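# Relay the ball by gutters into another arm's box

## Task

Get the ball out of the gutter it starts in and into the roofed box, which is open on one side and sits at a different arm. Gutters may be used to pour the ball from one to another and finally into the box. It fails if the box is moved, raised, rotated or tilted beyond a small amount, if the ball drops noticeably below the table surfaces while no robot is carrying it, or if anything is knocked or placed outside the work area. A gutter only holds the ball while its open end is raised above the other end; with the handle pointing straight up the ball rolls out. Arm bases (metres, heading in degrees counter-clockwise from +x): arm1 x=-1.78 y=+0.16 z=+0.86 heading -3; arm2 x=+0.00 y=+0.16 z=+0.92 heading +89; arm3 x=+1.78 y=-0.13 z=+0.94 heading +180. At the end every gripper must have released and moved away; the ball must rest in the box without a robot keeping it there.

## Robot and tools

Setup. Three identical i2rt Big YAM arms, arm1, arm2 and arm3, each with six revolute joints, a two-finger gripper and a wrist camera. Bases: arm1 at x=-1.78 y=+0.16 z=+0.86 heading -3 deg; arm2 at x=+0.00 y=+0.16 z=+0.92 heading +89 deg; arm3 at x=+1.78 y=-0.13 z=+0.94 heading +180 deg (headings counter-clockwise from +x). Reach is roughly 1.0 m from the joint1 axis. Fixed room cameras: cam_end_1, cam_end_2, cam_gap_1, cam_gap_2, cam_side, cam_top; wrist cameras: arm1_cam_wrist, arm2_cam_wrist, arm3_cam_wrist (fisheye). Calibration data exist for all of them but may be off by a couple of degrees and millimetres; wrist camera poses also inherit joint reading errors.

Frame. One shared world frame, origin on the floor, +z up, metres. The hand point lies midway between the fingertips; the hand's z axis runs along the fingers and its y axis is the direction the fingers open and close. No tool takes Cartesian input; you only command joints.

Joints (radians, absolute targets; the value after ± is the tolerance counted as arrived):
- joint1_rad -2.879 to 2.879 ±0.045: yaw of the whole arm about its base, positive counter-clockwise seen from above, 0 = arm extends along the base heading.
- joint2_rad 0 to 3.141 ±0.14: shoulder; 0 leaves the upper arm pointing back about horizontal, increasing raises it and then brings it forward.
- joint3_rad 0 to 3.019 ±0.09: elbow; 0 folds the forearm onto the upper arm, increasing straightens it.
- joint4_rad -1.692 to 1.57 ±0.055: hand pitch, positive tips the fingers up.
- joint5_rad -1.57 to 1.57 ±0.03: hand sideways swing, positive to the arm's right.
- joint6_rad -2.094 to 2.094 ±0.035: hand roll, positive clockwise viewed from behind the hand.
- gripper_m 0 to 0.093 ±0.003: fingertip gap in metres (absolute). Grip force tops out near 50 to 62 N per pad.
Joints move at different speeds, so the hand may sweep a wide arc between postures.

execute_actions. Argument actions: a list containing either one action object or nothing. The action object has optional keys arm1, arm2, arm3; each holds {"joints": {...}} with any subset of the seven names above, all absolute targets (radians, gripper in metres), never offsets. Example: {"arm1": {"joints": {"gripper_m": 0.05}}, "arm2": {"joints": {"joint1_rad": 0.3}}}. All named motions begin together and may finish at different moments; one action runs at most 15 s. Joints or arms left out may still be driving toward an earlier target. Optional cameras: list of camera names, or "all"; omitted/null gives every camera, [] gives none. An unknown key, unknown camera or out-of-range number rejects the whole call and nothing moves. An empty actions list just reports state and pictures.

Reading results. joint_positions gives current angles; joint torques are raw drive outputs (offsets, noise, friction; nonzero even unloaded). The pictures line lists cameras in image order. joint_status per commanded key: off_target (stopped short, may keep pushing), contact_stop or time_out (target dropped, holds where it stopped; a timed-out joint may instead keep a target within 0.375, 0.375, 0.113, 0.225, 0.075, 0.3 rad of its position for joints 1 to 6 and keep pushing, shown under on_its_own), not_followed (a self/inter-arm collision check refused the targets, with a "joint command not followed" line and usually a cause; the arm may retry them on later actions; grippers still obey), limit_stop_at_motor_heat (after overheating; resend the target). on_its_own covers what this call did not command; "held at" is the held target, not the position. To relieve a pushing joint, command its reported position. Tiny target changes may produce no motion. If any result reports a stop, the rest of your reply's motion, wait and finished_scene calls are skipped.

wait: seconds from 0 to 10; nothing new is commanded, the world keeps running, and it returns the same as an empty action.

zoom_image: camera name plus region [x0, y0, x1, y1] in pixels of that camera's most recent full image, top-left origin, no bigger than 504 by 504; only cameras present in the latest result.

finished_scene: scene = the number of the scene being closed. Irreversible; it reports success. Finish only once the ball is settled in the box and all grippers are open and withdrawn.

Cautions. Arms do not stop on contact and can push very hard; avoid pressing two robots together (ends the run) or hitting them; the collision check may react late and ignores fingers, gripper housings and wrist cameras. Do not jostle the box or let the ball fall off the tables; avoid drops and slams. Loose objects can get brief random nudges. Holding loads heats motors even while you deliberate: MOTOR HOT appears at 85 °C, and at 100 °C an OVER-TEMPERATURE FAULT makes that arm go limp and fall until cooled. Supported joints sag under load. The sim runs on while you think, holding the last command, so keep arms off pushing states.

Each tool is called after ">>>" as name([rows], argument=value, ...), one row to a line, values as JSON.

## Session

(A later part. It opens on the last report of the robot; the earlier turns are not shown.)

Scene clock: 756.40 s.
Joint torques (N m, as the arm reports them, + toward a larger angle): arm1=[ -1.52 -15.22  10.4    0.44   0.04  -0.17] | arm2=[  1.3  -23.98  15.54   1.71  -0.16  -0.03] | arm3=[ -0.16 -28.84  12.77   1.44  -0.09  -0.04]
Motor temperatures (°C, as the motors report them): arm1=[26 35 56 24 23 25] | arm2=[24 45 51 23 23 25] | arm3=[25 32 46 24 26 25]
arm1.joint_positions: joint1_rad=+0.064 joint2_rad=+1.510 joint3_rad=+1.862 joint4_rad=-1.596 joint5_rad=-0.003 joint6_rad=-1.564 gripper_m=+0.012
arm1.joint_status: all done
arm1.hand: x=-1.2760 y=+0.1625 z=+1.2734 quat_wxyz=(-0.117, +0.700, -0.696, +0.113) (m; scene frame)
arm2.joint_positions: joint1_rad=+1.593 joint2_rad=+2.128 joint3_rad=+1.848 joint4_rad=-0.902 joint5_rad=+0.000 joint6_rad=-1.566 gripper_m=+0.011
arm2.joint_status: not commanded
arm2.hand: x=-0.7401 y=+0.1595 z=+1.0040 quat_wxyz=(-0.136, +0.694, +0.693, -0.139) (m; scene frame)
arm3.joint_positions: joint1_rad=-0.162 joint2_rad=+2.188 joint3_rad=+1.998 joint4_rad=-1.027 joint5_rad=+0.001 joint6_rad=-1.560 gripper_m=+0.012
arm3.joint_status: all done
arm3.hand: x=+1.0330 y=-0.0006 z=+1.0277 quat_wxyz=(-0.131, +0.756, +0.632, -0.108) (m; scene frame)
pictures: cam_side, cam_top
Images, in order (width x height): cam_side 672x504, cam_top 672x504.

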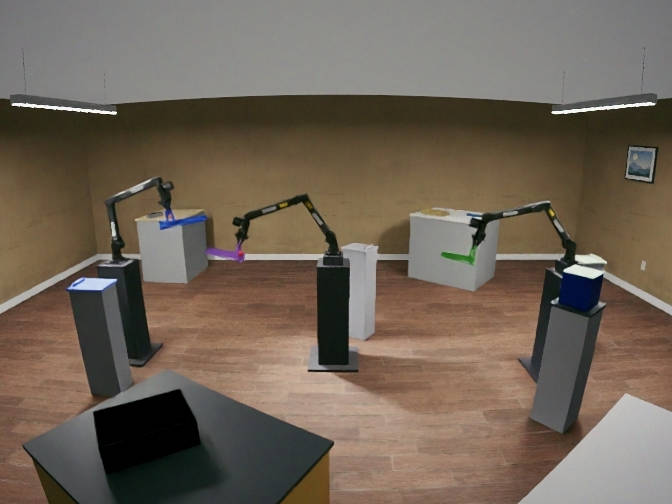

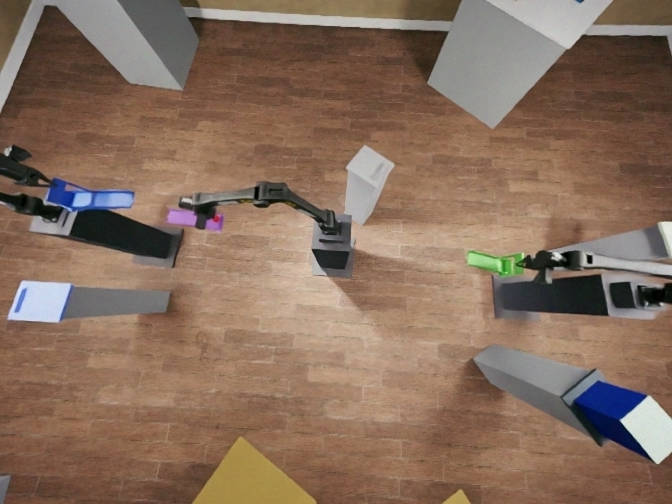

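>>> execute_actions([
  {"arm1":{"joints":{"joint1_rad":-1.234,"joint5_rad":0.194,"joint6_rad":0.288}},"arm3":{"joints":{"joint3_rad":2.095}}},
], cameras=["cam_side","cam_top"])

>>> execute_actions([
  {"arm2":{"joints":{"joint2_rad":1.72}},"arm1":{"joints":{"joint2_rad":1.745,"joint3_rad":1.76,"joint4_rad":-1.6}}},
], cameras=["cam_side","arm2_cam_wrist","arm1_cam_wrist"])

Scene clock: 791.10 s.
Joint torques (N m, as the arm reports them, + toward a larger angle): arm1=[ -0.36 -15.85  10.51   0.49   0.24  -0.07] | arm2=[  1.3  -23.96  15.54   1.7   -0.15  -0.03] | arm3=[ -0.37 -29.54  12.83   1.2   -0.04   0.01]
Motor temperatures (°C, as the motors report them): arm1=[26 33 55 24 23 25] | arm2=[24 46 52 23 23 25] | arm3=[25 39 52 24 26 25]
arm1.joint_positions: joint1_rad=-1.239 joint2_rad=+1.515 joint3_rad=+1.862 joint4_rad=-1.596 joint5_rad=+0.192 joint6_rad=+0.281 gripper_m=+0.012
arm1.joint_status: all done
arm1.hand: x=-1.6726 y=-0.3378 z=+1.2739 quat_wxyz=(-0.094, -0.706, -0.684, +0.160) (m; scene frame)
arm2.joint_positions: joint1_rad=+1.593 joint2_rad=+2.128 joint3_rad=+1.848 joint4_rad=-0.902 joint5_rad=+0.000 joint6_rad=-1.566 gripper_m=+0.011
arm2.joint_status: not commanded
arm2.hand: x=-0.7401 y=+0.1595 z=+1.0040 quat_wxyz=(-0.136, +0.694, +0.693, -0.139) (m; scene frame)
arm3.joint_positions: joint1_rad=-0.162 joint2_rad=+2.188 joint3_rad=+2.032 joint4_rad=-1.027 joint5_rad=+0.001 joint6_rad=-1.560 gripper_m=+0.012
arm3.joint_status: all done
arm3.hand: x=+1.0229 y=+0.0010 z=+1.0434 quat_wxyz=(-0.143, +0.754, +0.630, -0.119) (m; scene frame)
pictures: cam_side, cam_top
Images, in order (width x height): cam_side 672x504, cam_top 672x504.

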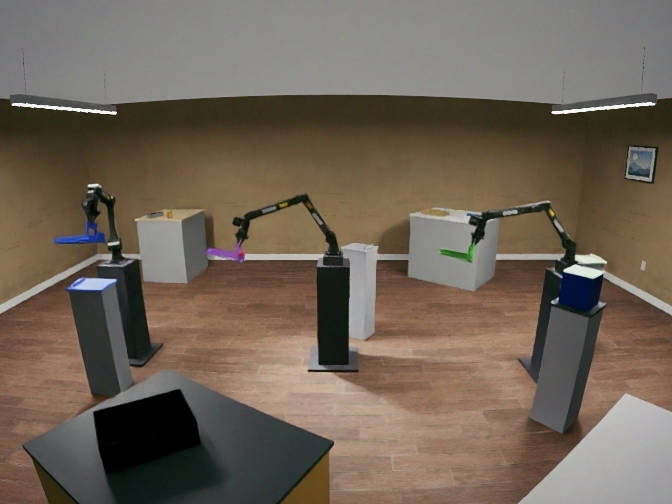

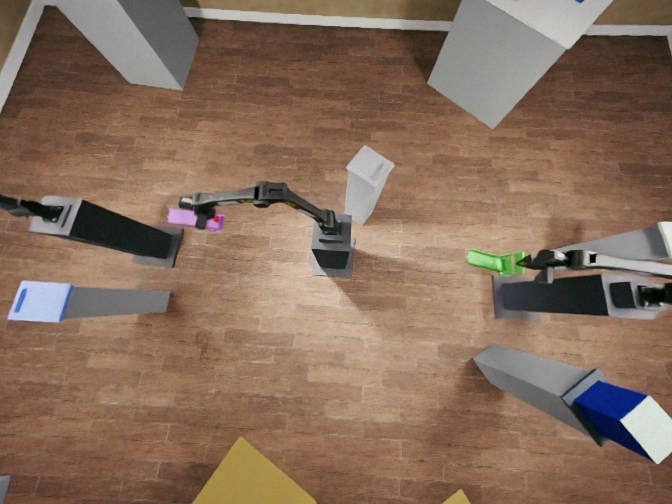

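Scene clock: 792.93 s.
Joint torques (N m, as the arm reports them, + toward a larger angle): arm1=[ -0.26 -20.74   9.08  -0.08   0.33  -0.07] | arm2=[  1.4  -19.06  13.53   2.31  -0.14   0.  ] | arm3=[ -0.28 -28.9   12.94   1.12  -0.03   0.  ]
Motor temperatures (°C, as the motors report them): arm1=[26 33 55 24 23 25] | arm2=[24 46 52 24 23 25] | arm3=[25 39 52 24 26 25]
arm1.joint_positions: joint1_rad=-1.239 joint2_rad=+1.764 joint3_rad=+1.740 joint4_rad=-1.596 joint5_rad=+0.191 joint6_rad=+0.282 gripper_m=+0.012
arm1.joint_status: all done
arm1.hand: x=-1.6650 y=-0.3633 z=+1.0995 quat_wxyz=(+0.067, -0.703, -0.705, +0.072) (m; scene frame)
arm2.joint_positions: joint1_rad=+1.593 joint2_rad=+1.738 joint3_rad=+1.880 joint4_rad=-0.902 joint5_rad=+0.000 joint6_rad=-1.566 gripper_m=+0.011
arm2.joint_status: all done
arm2.hand: x=-0.7077 y=+0.1604 z=+1.2981 quat_wxyz=(-0.277, +0.650, +0.649, -0.281) (m; scene frame)
arm3.joint_positions: joint1_rad=-0.162 joint2_rad=+2.188 joint3_rad=+2.032 joint4_rad=-1.027 joint5_rad=+0.001 joint6_rad=-1.560 gripper_m=+0.012
arm3.joint_status: not commanded
arm3.hand: x=+1.0229 y=+0.0010 z=+1.0434 quat_wxyz=(-0.143, +0.754, +0.630, -0.119) (m; scene frame)
pictures: arm1_cam_wrist, arm2_cam_wrist, cam_side
camera_calibration (this result's frames):
arm1_cam_wrist: T_world_to_cam=[[-0.97881, -0.00666797, 0.204661, -1.85911], [0.111084, 0.822332, 0.55806, -0.122991], [-0.17202, 0.568969, -0.804166, 0.933084], [0, 0, 0, 1]] pos_world=[-1.64554, -0.442153, 1.19948]
arm2_cam_wrist: T_world_to_cam=[[-0.696346, 0.00347691, 0.717698, -1.42454], [0.412656, 0.820108, 0.396407, -0.346865], [-0.587211, 0.572199, -0.572513, 0.360795], [0, 0, 0, 1]] pos_world=[-0.636971, 0.0829735, 1.36645]
Images, in order (width x height): arm1_cam_wrist 616x616, arm2_cam_wrist 616x616, cam_side 672x504.

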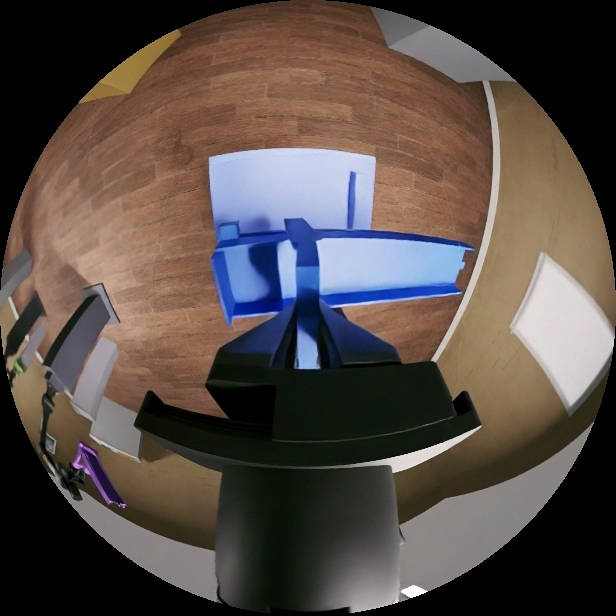

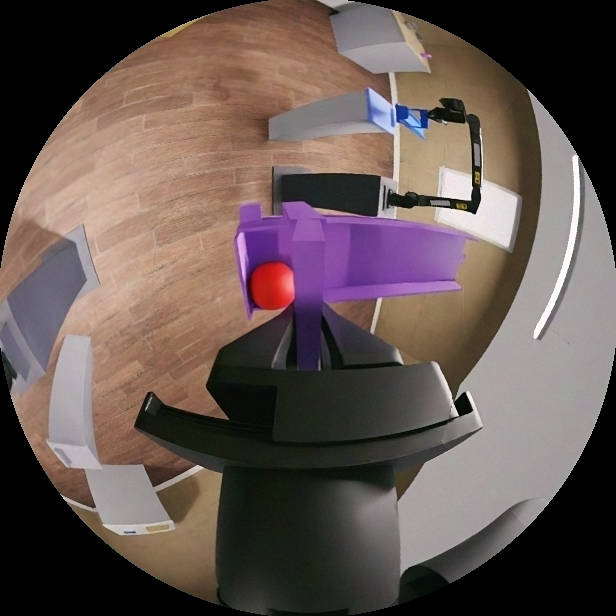

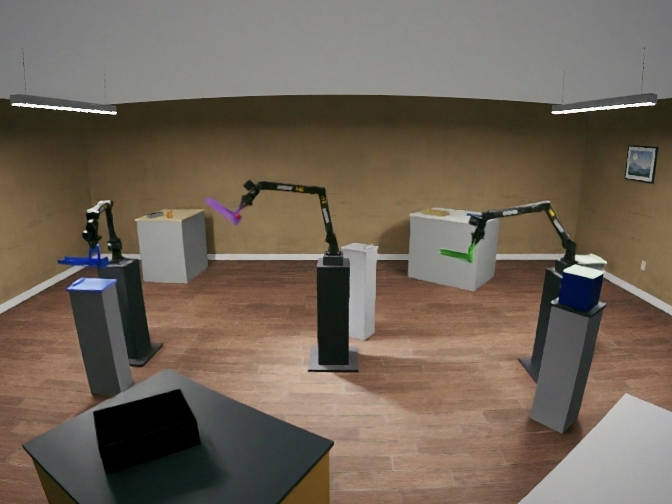

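>>> execute_actions([
  {"arm2":{"joints":{"joint1_rad":-1.716}},"arm1":{"joints":{"joint2_rad":1.92,"joint3_rad":1.75,"joint4_rad":-1.385}}},
], cameras=["cam_side","arm2_cam_wrist","arm1_cam_wrist","cam_top"])

Scene clock: 804.87 s.
Joint torques (N m, as the arm reports them, + toward a larger angle): arm1=[ -0.44 -24.99   8.23   0.34   0.3   -0.06] | arm2=[  1.48 -19.95  13.65   2.29  -0.13   0.  ] | arm3=[  0.68 -28.67  12.54   1.22  -0.11  -0.02]
Motor temperatures (°C, as the motors report them): arm1=[26 34 53 24 23 25] | arm2=[24 45 51 24 23 25] | arm3=[25 40 53 24 26 25]
arm1.joint_positions: joint1_rad=-1.239 joint2_rad=+1.951 joint3_rad=+1.740 joint4_rad=-1.393 joint5_rad=+0.191 joint6_rad=+0.282 gripper_m=+0.012
arm1.joint_status: all done
arm1.hand: x=-1.6486 y=-0.4206 z=+0.9962 quat_wxyz=(+0.061, -0.703, -0.704, +0.075) (m; scene frame)
arm2.joint_positions: joint1_rad=-1.718 joint2_rad=+1.745 joint3_rad=+1.880 joint4_rad=-0.902 joint5_rad=+0.001 joint6_rad=-1.567 gripper_m=+0.011
arm2.joint_status: all done
arm2.hand: x=+0.7007 y=+0.0459 z=+1.2914 quat_wxyz=(-0.252, +0.594, -0.703, +0.298) (m; scene frame)
arm3.joint_positions: joint1_rad=-0.162 joint2_rad=+2.188 joint3_rad=+2.032 joint4_rad=-1.027 joint5_rad=+0.001 joint6_rad=-1.560 gripper_m=+0.012
arm3.joint_status: not commanded
arm3.hand: x=+1.0229 y=+0.0010 z=+1.0434 quat_wxyz=(-0.143, +0.754, +0.630, -0.119) (m; scene frame)
pictures: arm1_cam_wrist, arm2_cam_wrist, cam_side, cam_top
camera_calibration (this result's frames):
arm1_cam_wrist: T_world_to_cam=[[-0.979591, -0.00368928, 0.20097, -1.81864], [0.108944, 0.83049, 0.546276, -0.00833867], [-0.168919, 0.557021, -0.813138, 0.894496], [0, 0, 0, 1]] pos_world=[-1.62952, -0.498038, 1.0974]
arm2_cam_wrist: T_world_to_cam=[[0.693342, -0.117574, 0.710952, -1.39815], [-0.540602, -0.737215, 0.405294, -0.103499], [0.476473, -0.66535, -0.574703, 0.563774], [0, 0, 0, 1]] pos_world=[0.644821, 0.134421, 1.35997]
Images, in order (width x height): arm1_cam_wrist 616x616, arm2_cam_wrist 616x616, cam_side 672x504, cam_top 672x504.

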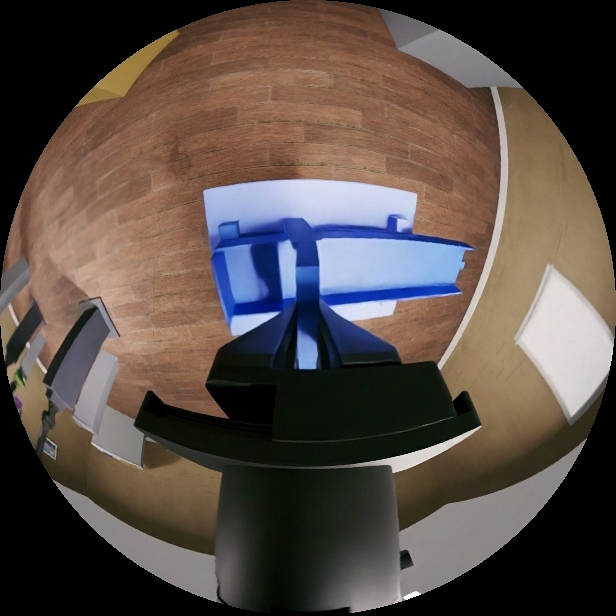

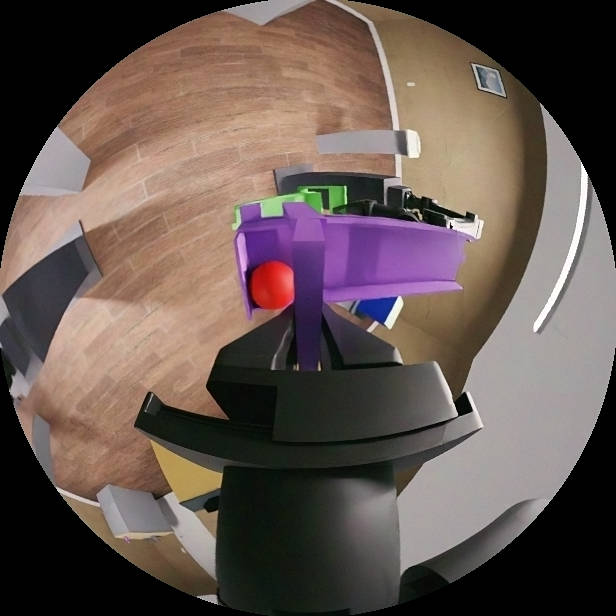

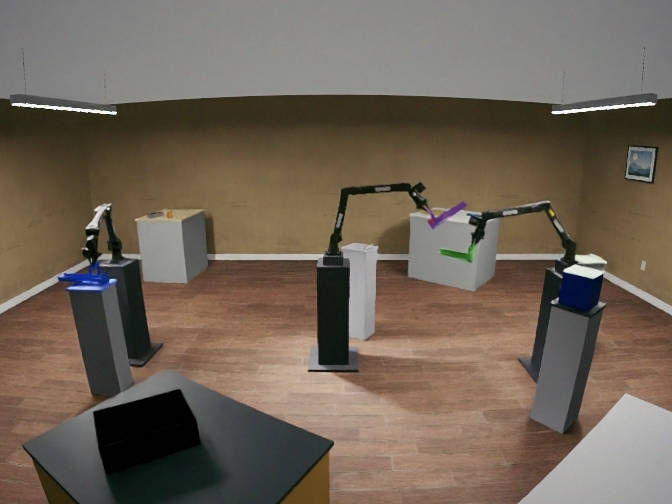

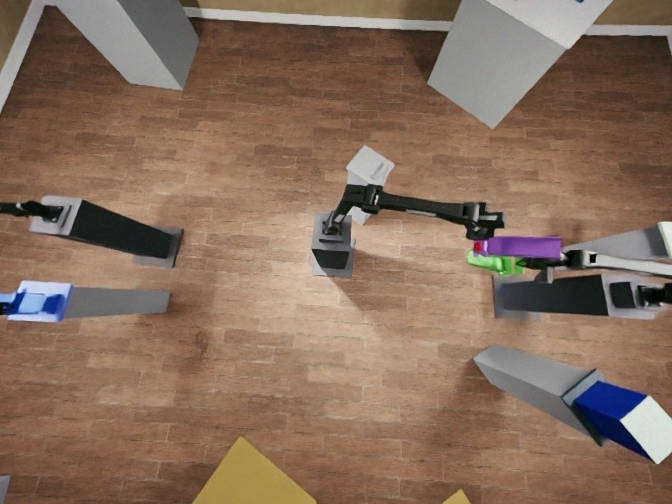

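>>> execute_actions([
  {"arm2":{"joints":{"joint4_rad":-1.2}},"arm1":{"joints":{"joint2_rad":1.93}}},
], cameras=["cam_side","arm2_cam_wrist","arm3_cam_wrist","cam_gap_2"])

Scene clock: 836.73 s.
Joint torques (N m, as the arm reports them, + toward a larger angle): arm1=[ -0.41 -23.93   8.24   0.37   0.31  -0.07] | arm2=[  1.74 -19.45  13.21   0.82  -0.18  -0.02] | arm3=[  0.78 -29.38  12.73   1.36  -0.09  -0.1 ]
Motor temperatures (°C, as the motors report them): arm1=[26 37 50 24 23 25] | arm2=[24 44 50 24 23 25] | arm3=[25 42 55 24 26 25]
arm1.joint_positions: joint1_rad=-1.239 joint2_rad=+1.951 joint3_rad=+1.740 joint4_rad=-1.393 joint5_rad=+0.191 joint6_rad=+0.282 gripper_m=+0.012
arm1.joint_status: all done
arm1.hand: x=-1.6486 y=-0.4206 z=+0.9962 quat_wxyz=(+0.061, -0.703, -0.704, +0.075) (m; scene frame)
arm2.joint_positions: joint1_rad=-1.718 joint2_rad=+1.745 joint3_rad=+1.880 joint4_rad=-1.191 joint5_rad=+0.001 joint6_rad=-1.567 gripper_m=+0.011
arm2.joint_status: all done
arm2.hand: x=+0.6455 y=+0.0550 z=+1.2482 quat_wxyz=(-0.163, +0.624, -0.739, +0.195) (m; scene frame)
arm3.joint_positions: joint1_rad=-0.162 joint2_rad=+2.188 joint3_rad=+2.032 joint4_rad=-1.027 joint5_rad=+0.001 joint6_rad=-1.560 gripper_m=+0.012
arm3.joint_status: not commanded
arm3.hand: x=+1.0229 y=+0.0010 z=+1.0434 quat_wxyz=(-0.143, +0.754, +0.630, -0.119) (m; scene frame)
pictures: arm2_cam_wrist, arm3_cam_wrist, cam_gap_2, cam_side
camera_calibration (this result's frames):
arm2_cam_wrist: T_world_to_cam=[[0.864239, -0.146598, 0.481247, -1.15002], [-0.410466, -0.75857, 0.506052, -0.317761], [0.290874, -0.634886, -0.71576, 0.865488], [0, 0, 0, 1]] pos_world=[0.611714, 0.139852, 1.33373]
arm3_cam_wrist: T_world_to_cam=[[-0.915166, 0.17752, 0.361882, 0.558793], [0.360524, 0.762004, 0.537933, -0.923261], [-0.180261, 0.622765, -0.761361, 1.09969], [0, 0, 0, 1]] pos_world=[1.04248, -0.0805167, 1.1317]
Images, in order (width x height): arm2_cam_wrist 616x616, arm3_cam_wrist 616x616, cam_gap_2 672x504, cam_side 672x504.

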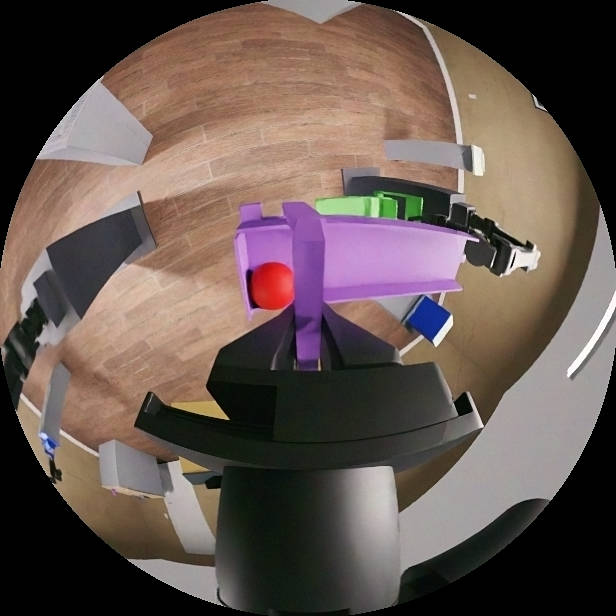

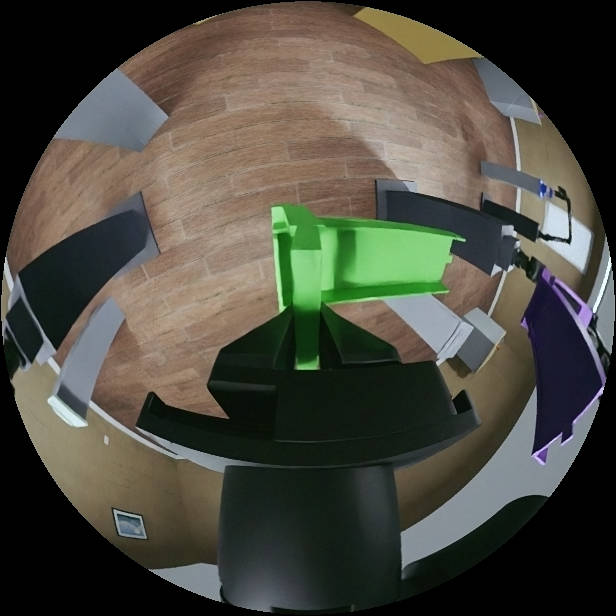

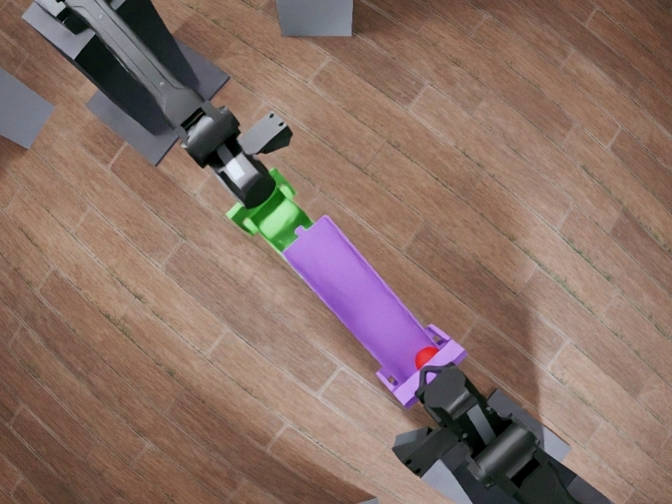

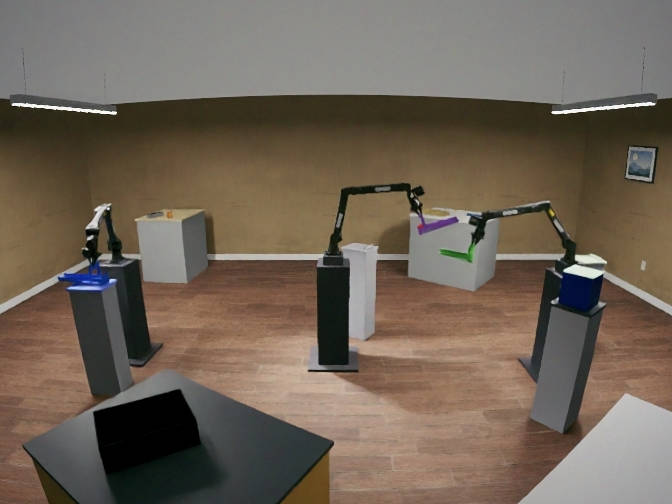

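>>> zoom_image(camera="cam_gap_2", region=[200, 140, 400, 290])

Region (200, 140, 400, 290) of cam_gap_2's 672x504 image, scaled by 2.520, with more detail than that image has; it fills the top 378 rows of this view, and the rest is white.

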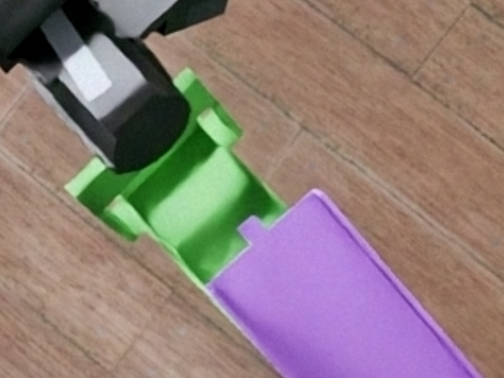

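>>> execute_actions([
  {"arm2":{"joints":{"joint3_rad":1.79,"joint4_rad":-1.29}},"arm3":{"joints":{"joint1_rad":-0.15}},"arm1":{"joints":{"joint2_rad":1.945}}},
], cameras=["cam_side","arm2_cam_wrist","arm3_cam_wrist","cam_gap_2"])

Scene clock: 861.13 s.
Joint torques (N m, as the arm reports them, + toward a larger angle): arm1=[ -0.39 -22.35   8.21   0.36   0.31  -0.07] | arm2=[  1.79 -18.24  13.04   0.65  -0.18  -0.04] | arm3=[  0.99 -28.62  12.76   1.08  -0.09  -0.01]
Motor temperatures (°C, as the motors report them): arm1=[26 37 50 24 23 25] | arm2=[24 44 50 23 23 25] | arm3=[25 43 56 24 26 25]
arm1.joint_positions: joint1_rad=-1.239 joint2_rad=+1.951 joint3_rad=+1.740 joint4_rad=-1.393 joint5_rad=+0.191 joint6_rad=+0.282 gripper_m=+0.012
arm1.joint_status: all done
arm1.hand: x=-1.6486 y=-0.4206 z=+0.9962 quat_wxyz=(+0.061, -0.703, -0.704, +0.075) (m; scene frame)
arm2.joint_positions: joint1_rad=-1.718 joint2_rad=+1.737 joint3_rad=+1.769 joint4_rad=-1.284 joint5_rad=+0.001 joint6_rad=-1.567 gripper_m=+0.011
arm2.joint_status: all done
arm2.hand: x=+0.6021 y=+0.0620 z=+1.1911 quat_wxyz=(-0.101, +0.637, -0.755, +0.122) (m; scene frame)
arm3.joint_positions: joint1_rad=-0.162 joint2_rad=+2.188 joint3_rad=+2.032 joint4_rad=-1.027 joint5_rad=+0.001 joint6_rad=-1.560 gripper_m=+0.012
arm3.joint_status: all done
arm3.hand: x=+1.0229 y=+0.0010 z=+1.0434 quat_wxyz=(-0.143, +0.754, +0.630, -0.119) (m; scene frame)
pictures: arm2_cam_wrist, arm3_cam_wrist, cam_gap_2, cam_side
camera_calibration (this result's frames):
arm2_cam_wrist: T_world_to_cam=[[0.939966, -0.15967, 0.301611, -0.914853], [-0.308512, -0.775393, 0.550987, -0.415164], [0.145891, -0.610959, -0.778103, 1.00175], [0, 0, 0, 1]] pos_world=[0.5857, 0.144041, 1.28415]
arm3_cam_wrist: T_world_to_cam=[[-0.915166, 0.17752, 0.361882, 0.558793], [0.360524, 0.762004, 0.537933, -0.923261], [-0.180261, 0.622765, -0.761361, 1.09969], [0, 0, 0, 1]] pos_world=[1.04248, -0.0805167, 1.1317]
Images, in order (width x height): arm2_cam_wrist 616x616, arm3_cam_wrist 616x616, cam_gap_2 672x504, cam_side 672x504.

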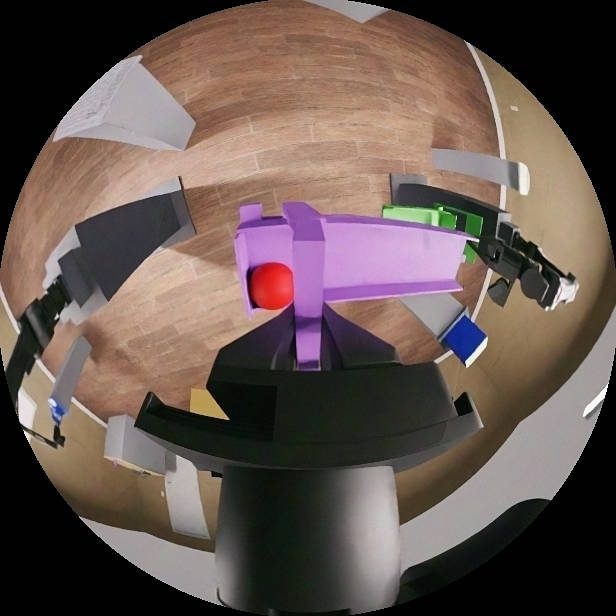

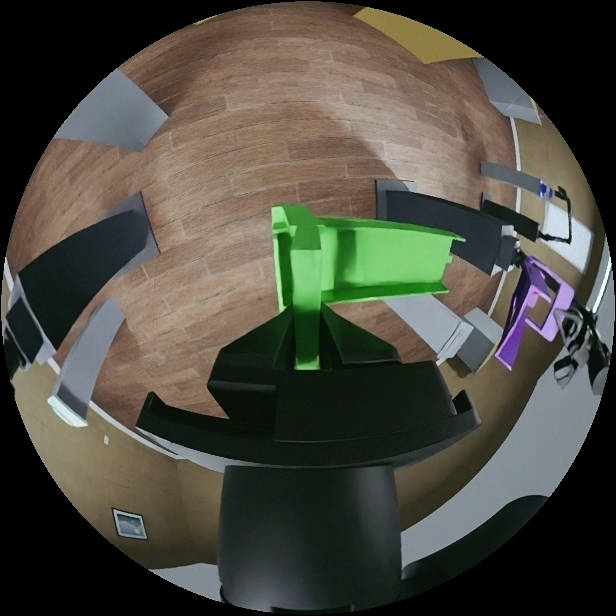

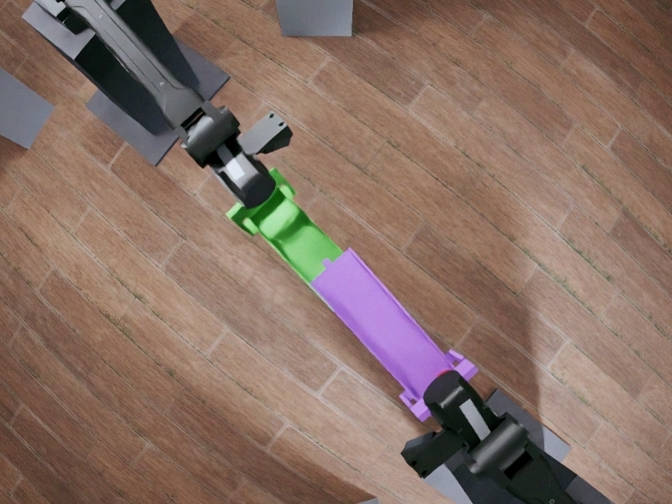

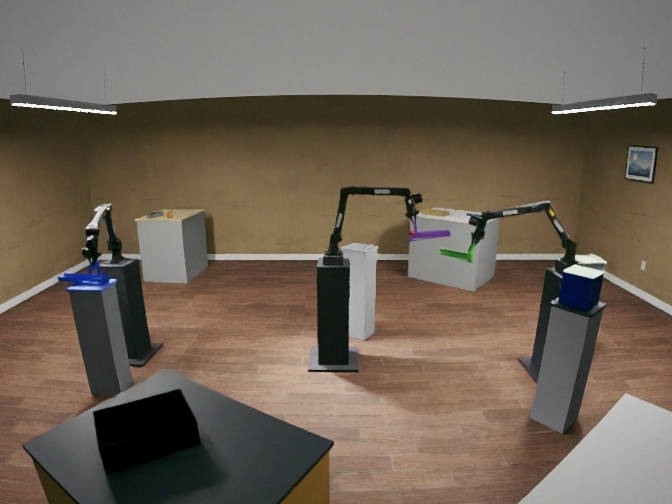

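>>> zoom_image(camera="cam_gap_2", region=[220, 160, 420, 310])

>>> zoom_image(camera="cam_side", region=[400, 190, 520, 280])

Region (220, 160, 420, 310) of cam_gap_2's 672x504 image, scaled by 2.520, with more detail than that image has; it fills the top 378 rows of this view, and the rest is white.

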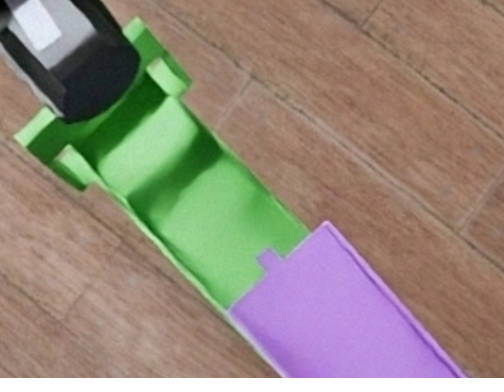

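Region (400, 190, 520, 280) of cam_side's 672x504 image, scaled by 4.200, with more detail than that image has; it fills the top 378 rows of this view, and the rest is white.

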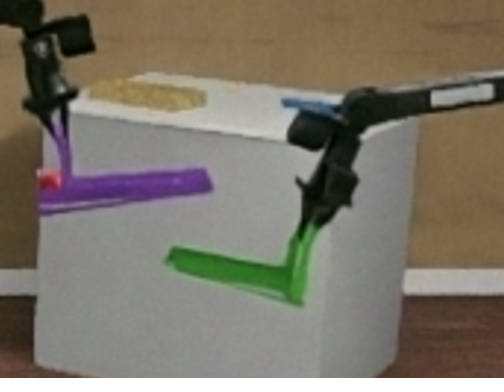

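>>> execute_actions([
  {"arm2":{"joints":{"joint4_rad":-1.545}}},
], cameras=[])

>>> wait(seconds=1.5)

Scene clock: 883.13 s.
Joint torques (N m, as the arm reports them, + toward a larger angle): arm1=[ -0.45 -22.34   8.22   0.34   0.31  -0.07] | arm2=[  1.77 -17.7   12.53  -0.05  -0.18  -0.05] | arm3=[  1.1  -29.37  12.76   1.42  -0.12  -0.04]
Motor temperatures (°C, as the motors report them): arm1=[26 37 50 24 23 25] | arm2=[24 43 50 23 23 25] | arm3=[25 44 57 24 26 25]
arm1.joint_positions: joint1_rad=-1.239 joint2_rad=+1.951 joint3_rad=+1.740 joint4_rad=-1.393 joint5_rad=+0.191 joint6_rad=+0.282 gripper_m=+0.012
arm1.joint_status: not commanded
arm1.hand: x=-1.6486 y=-0.4206 z=+0.9962 quat_wxyz=(+0.061, -0.703, -0.704, +0.075) (m; scene frame)
arm2.joint_positions: joint1_rad=-1.718 joint2_rad=+1.737 joint3_rad=+1.769 joint4_rad=-1.532 joint5_rad=+0.001 joint6_rad=-1.567 gripper_m=+0.011
arm2.joint_status: all done
arm2.hand: x=+0.5431 y=+0.0718 z=+1.1794 quat_wxyz=(-0.021, +0.645, -0.764, +0.028) (m; scene frame)
arm3.joint_positions: joint1_rad=-0.162 joint2_rad=+2.188 joint3_rad=+2.032 joint4_rad=-1.027 joint5_rad=+0.001 joint6_rad=-1.560 gripper_m=+0.012
arm3.joint_status: not commanded
arm3.hand: x=+1.0229 y=+0.0010 z=+1.0434 quat_wxyz=(-0.143, +0.754, +0.630, -0.119) (m; scene frame)
pictures: none
No camera images: the call's "cameras" was empty. Leave "cameras" out to get every camera's image.

Scene clock: 884.63 s.
Joint torques (N m, as the arm reports them, + toward a larger angle): arm1=[ -0.38 -22.44   8.25   0.33   0.31  -0.07] | arm2=[  1.74 -17.78  12.56  -0.04  -0.18  -0.05] | arm3=[  1.78 -27.9   13.18   1.3   -0.05  -0.06]
Motor temperatures (°C, as the motors report them): arm1=[26 37 50 24 23 25] | arm2=[24 43 50 23 23 25] | arm3=[25 44 57 24 26 25]
arm1.joint_positions: joint1_rad=-1.239 joint2_rad=+1.951 joint3_rad=+1.740 joint4_rad=-1.393 joint5_rad=+0.191 joint6_rad=+0.282 gripper_m=+0.012
arm1.joint_status: not commanded
arm1.hand: x=-1.6486 y=-0.4206 z=+0.9962 quat_wxyz=(+0.061, -0.703, -0.704, +0.075) (m; scene frame)
arm2.joint_positions: joint1_rad=-1.718 joint2_rad=+1.737 joint3_rad=+1.769 joint4_rad=-1.533 joint5_rad=+0.001 joint6_rad=-1.567 gripper_m=+0.011
arm2.joint_status: all done
arm2.hand: x=+0.5429 y=+0.0718 z=+1.1794 quat_wxyz=(-0.021, +0.645, -0.764, +0.027) (m; scene frame)
arm3.joint_positions: joint1_rad=-0.161 joint2_rad=+2.188 joint3_rad=+2.032 joint4_rad=-1.027 joint5_rad=+0.000 joint6_rad=-1.563 gripper_m=+0.012
arm3.joint_status: not commanded
arm3.hand: x=+1.0228 y=+0.0003 z=+1.0434 quat_wxyz=(-0.143, +0.752, +0.632, -0.119) (m; scene frame)
wait: 1.50 s; at rest by 0.27 s
pictures: arm1_cam_wrist, arm2_cam_wrist, arm3_cam_wrist, cam_end_1, cam_end_2, cam_gap_1, cam_gap_2, cam_side, cam_top
camera_calibration (this result's frames):
arm1_cam_wrist: T_world_to_cam=[[-0.979591, -0.00368928, 0.20097, -1.81864], [0.108944, 0.83049, 0.546276, -0.00833867], [-0.168919, 0.557021, -0.813138, 0.894496], [0, 0, 0, 1]] pos_world=[-1.62952, -0.498038, 1.0974]
arm2_cam_wrist: T_world_to_cam=[[0.984199, -0.167684, 0.0568692, -0.588862], [-0.169418, -0.798437, 0.57775, -0.5248], [-0.0514728, -0.578256, -0.81423, 1.15468], [0, 0, 0, 1]] pos_world=[0.550082, 0.149941, 1.27687]
arm3_cam_wrist: T_world_to_cam=[[-0.915807, 0.1742, 0.361873, 0.559477], [0.357803, 0.763135, 0.538146, -0.920118], [-0.182413, 0.622317, -0.761214, 1.10215], [0, 0, 0, 1]] pos_world=[1.04264, -0.0811754, 1.13167]
Images, in order (width x height): arm1_cam_wrist 616x616, arm2_cam_wrist 616x616, arm3_cam_wrist 616x616, cam_end_1 672x504, cam_end_2 672x504, cam_gap_1 672x504, cam_gap_2 672x504, cam_side 672x504, cam_top 672x504.

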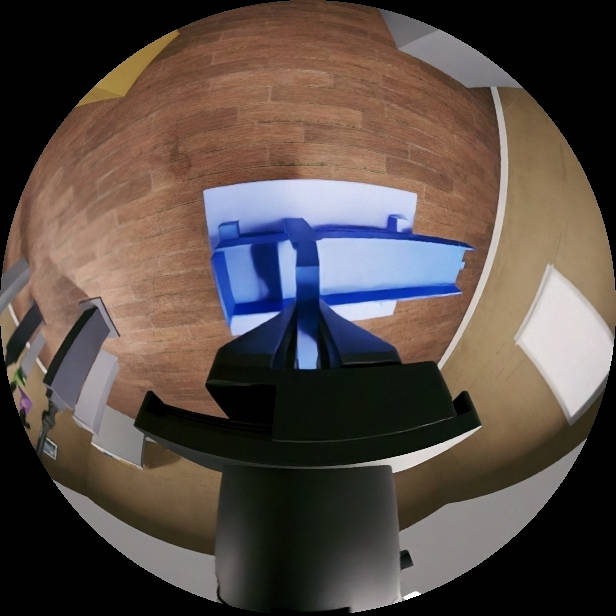

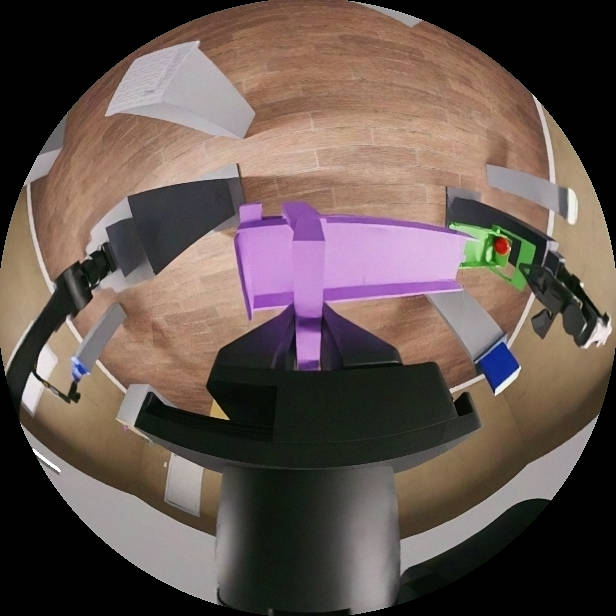

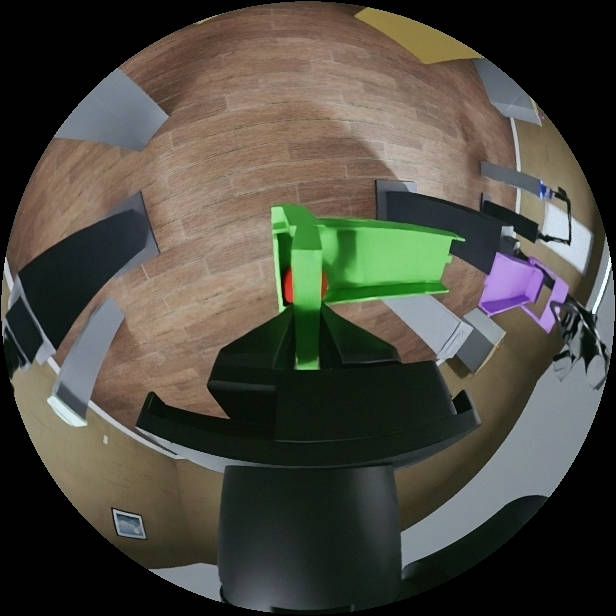

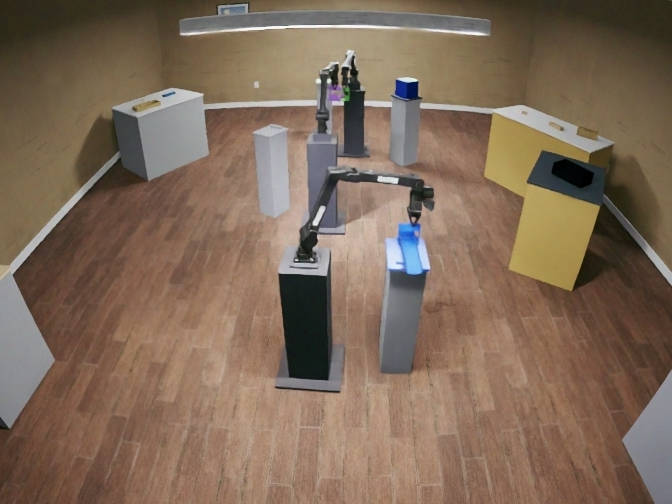

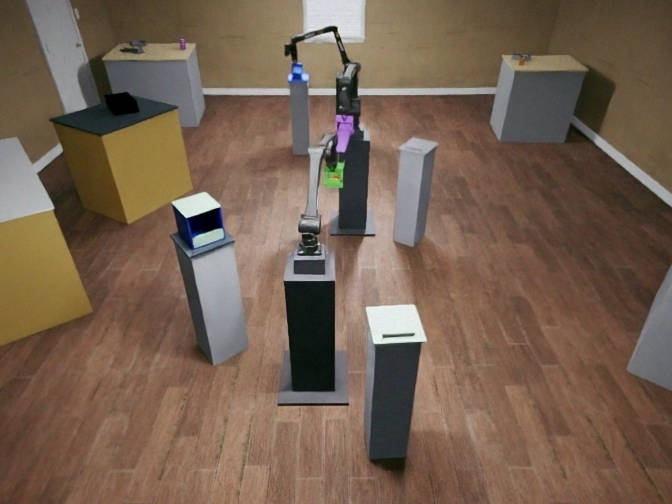

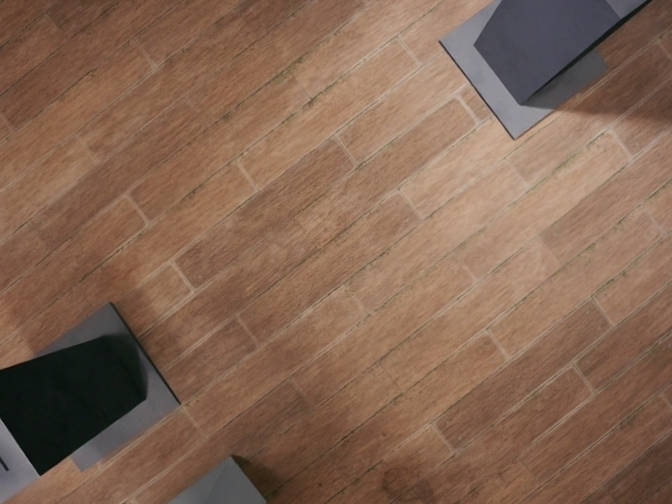

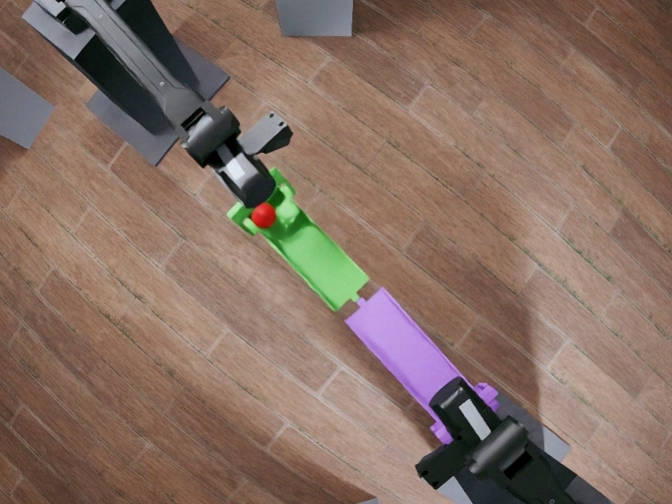

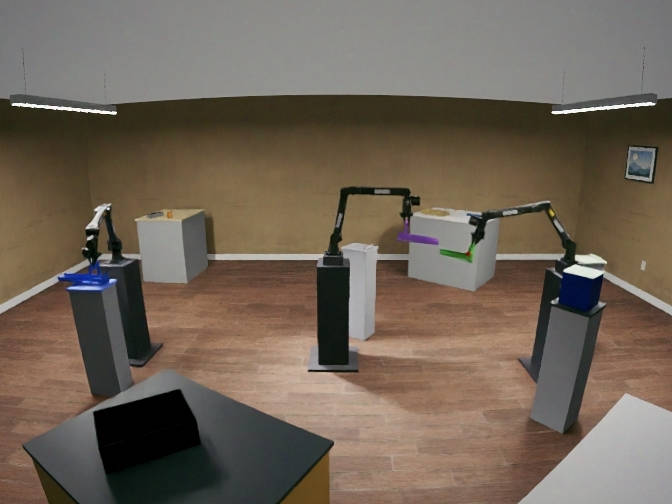

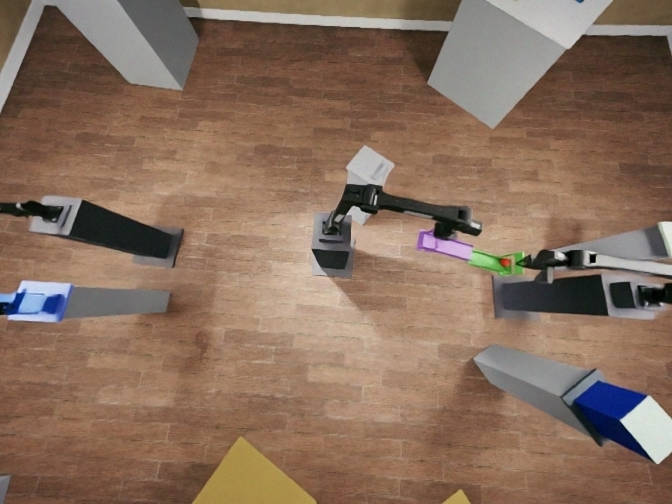

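>>> execute_actions([
  {"arm1":{"joints":{"gripper_m":0.093}},"arm2":{"joints":{"joint2_rad":1.5}}},
], cameras=["arm1_cam_wrist","arm3_cam_wrist","cam_side"])

Scene clock: 903.57 s.
Joint torques (N m, as the arm reports them, + toward a larger angle): arm1=[ -0.24 -22.14   8.22   0.34   0.27  -0.07] | arm2=[  1.73 -12.76  12.75   0.42  -0.18  -0.03] | arm3=[  1.21 -29.51  12.7    0.99  -0.06   0.01]
Motor temperatures (°C, as the motors report them): arm1=[26 37 50 24 23 25] | arm2=[24 43 50 23 23 25] | arm3=[25 45 58 24 26 25]
arm1.joint_positions: joint1_rad=-1.239 joint2_rad=+1.951 joint3_rad=+1.740 joint4_rad=-1.393 joint5_rad=+0.192 joint6_rad=+0.282 gripper_m=+0.093
arm1.joint_status: all done
arm1.hand: x=-1.6488 y=-0.4207 z=+0.9962 quat_wxyz=(+0.061, -0.703, -0.704, +0.076) (m; scene frame)
arm2.joint_positions: joint1_rad=-1.718 joint2_rad=+1.500 joint3_rad=+1.769 joint4_rad=-1.535 joint5_rad=+0.001 joint6_rad=-1.567 gripper_m=+0.011
arm2.joint_status: all done
arm2.hand: x=+0.4985 y=+0.0796 z=+1.2993 quat_wxyz=(-0.097, +0.638, -0.755, +0.116) (m; scene frame)
arm3.joint_positions: joint1_rad=-0.161 joint2_rad=+2.188 joint3_rad=+2.032 joint4_rad=-1.027 joint5_rad=+0.000 joint6_rad=-1.563 gripper_m=+0.012
arm3.joint_status: not commanded
arm3.hand: x=+1.0228 y=+0.0003 z=+1.0434 quat_wxyz=(-0.143, +0.752, +0.632, -0.119) (m; scene frame)
pictures: arm1_cam_wrist, arm3_cam_wrist, cam_side
camera_calibration (this result's frames):
arm1_cam_wrist: T_world_to_cam=[[-0.979446, -0.0032907, 0.201681, -1.81907], [0.10963, 0.830607, 0.545961, -0.0068156], [-0.169314, 0.556849, -0.813174, 0.893827], [0, 0, 0, 1]] pos_world=[-1.6296, -0.498052, 1.09743]
arm3_cam_wrist: T_world_to_cam=[[-0.915807, 0.1742, 0.361873, 0.559477], [0.357803, 0.763135, 0.538146, -0.920118], [-0.182413, 0.622317, -0.761214, 1.10215], [0, 0, 0, 1]] pos_world=[1.04264, -0.0811754, 1.13167]
Images, in order (width x height): arm1_cam_wrist 616x616, arm3_cam_wrist 616x616, cam_side 672x504.

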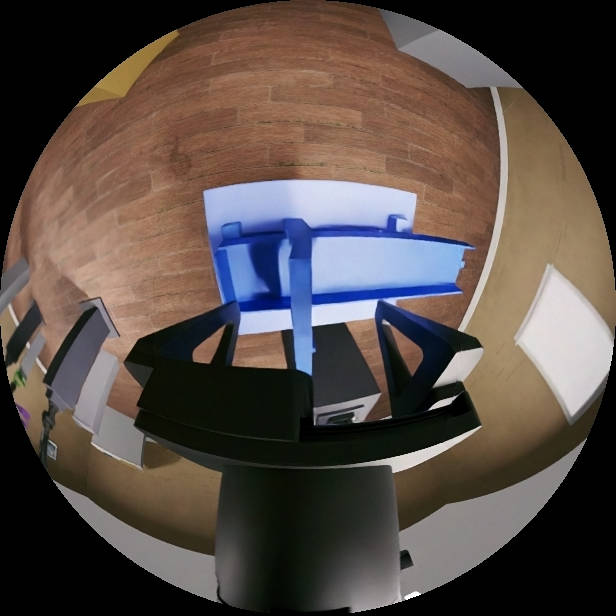

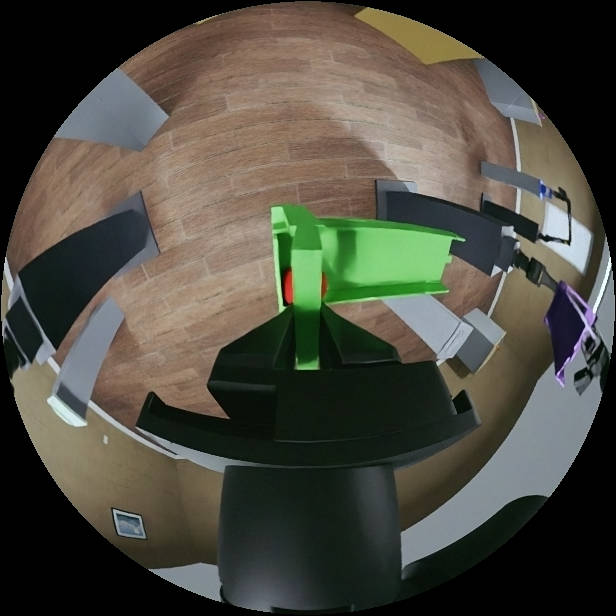

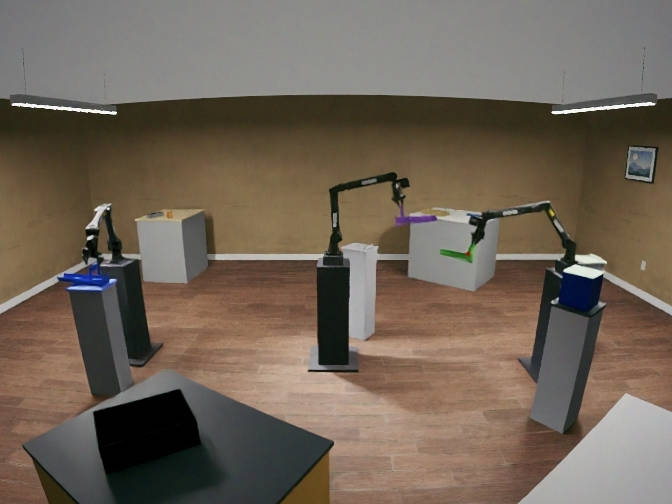

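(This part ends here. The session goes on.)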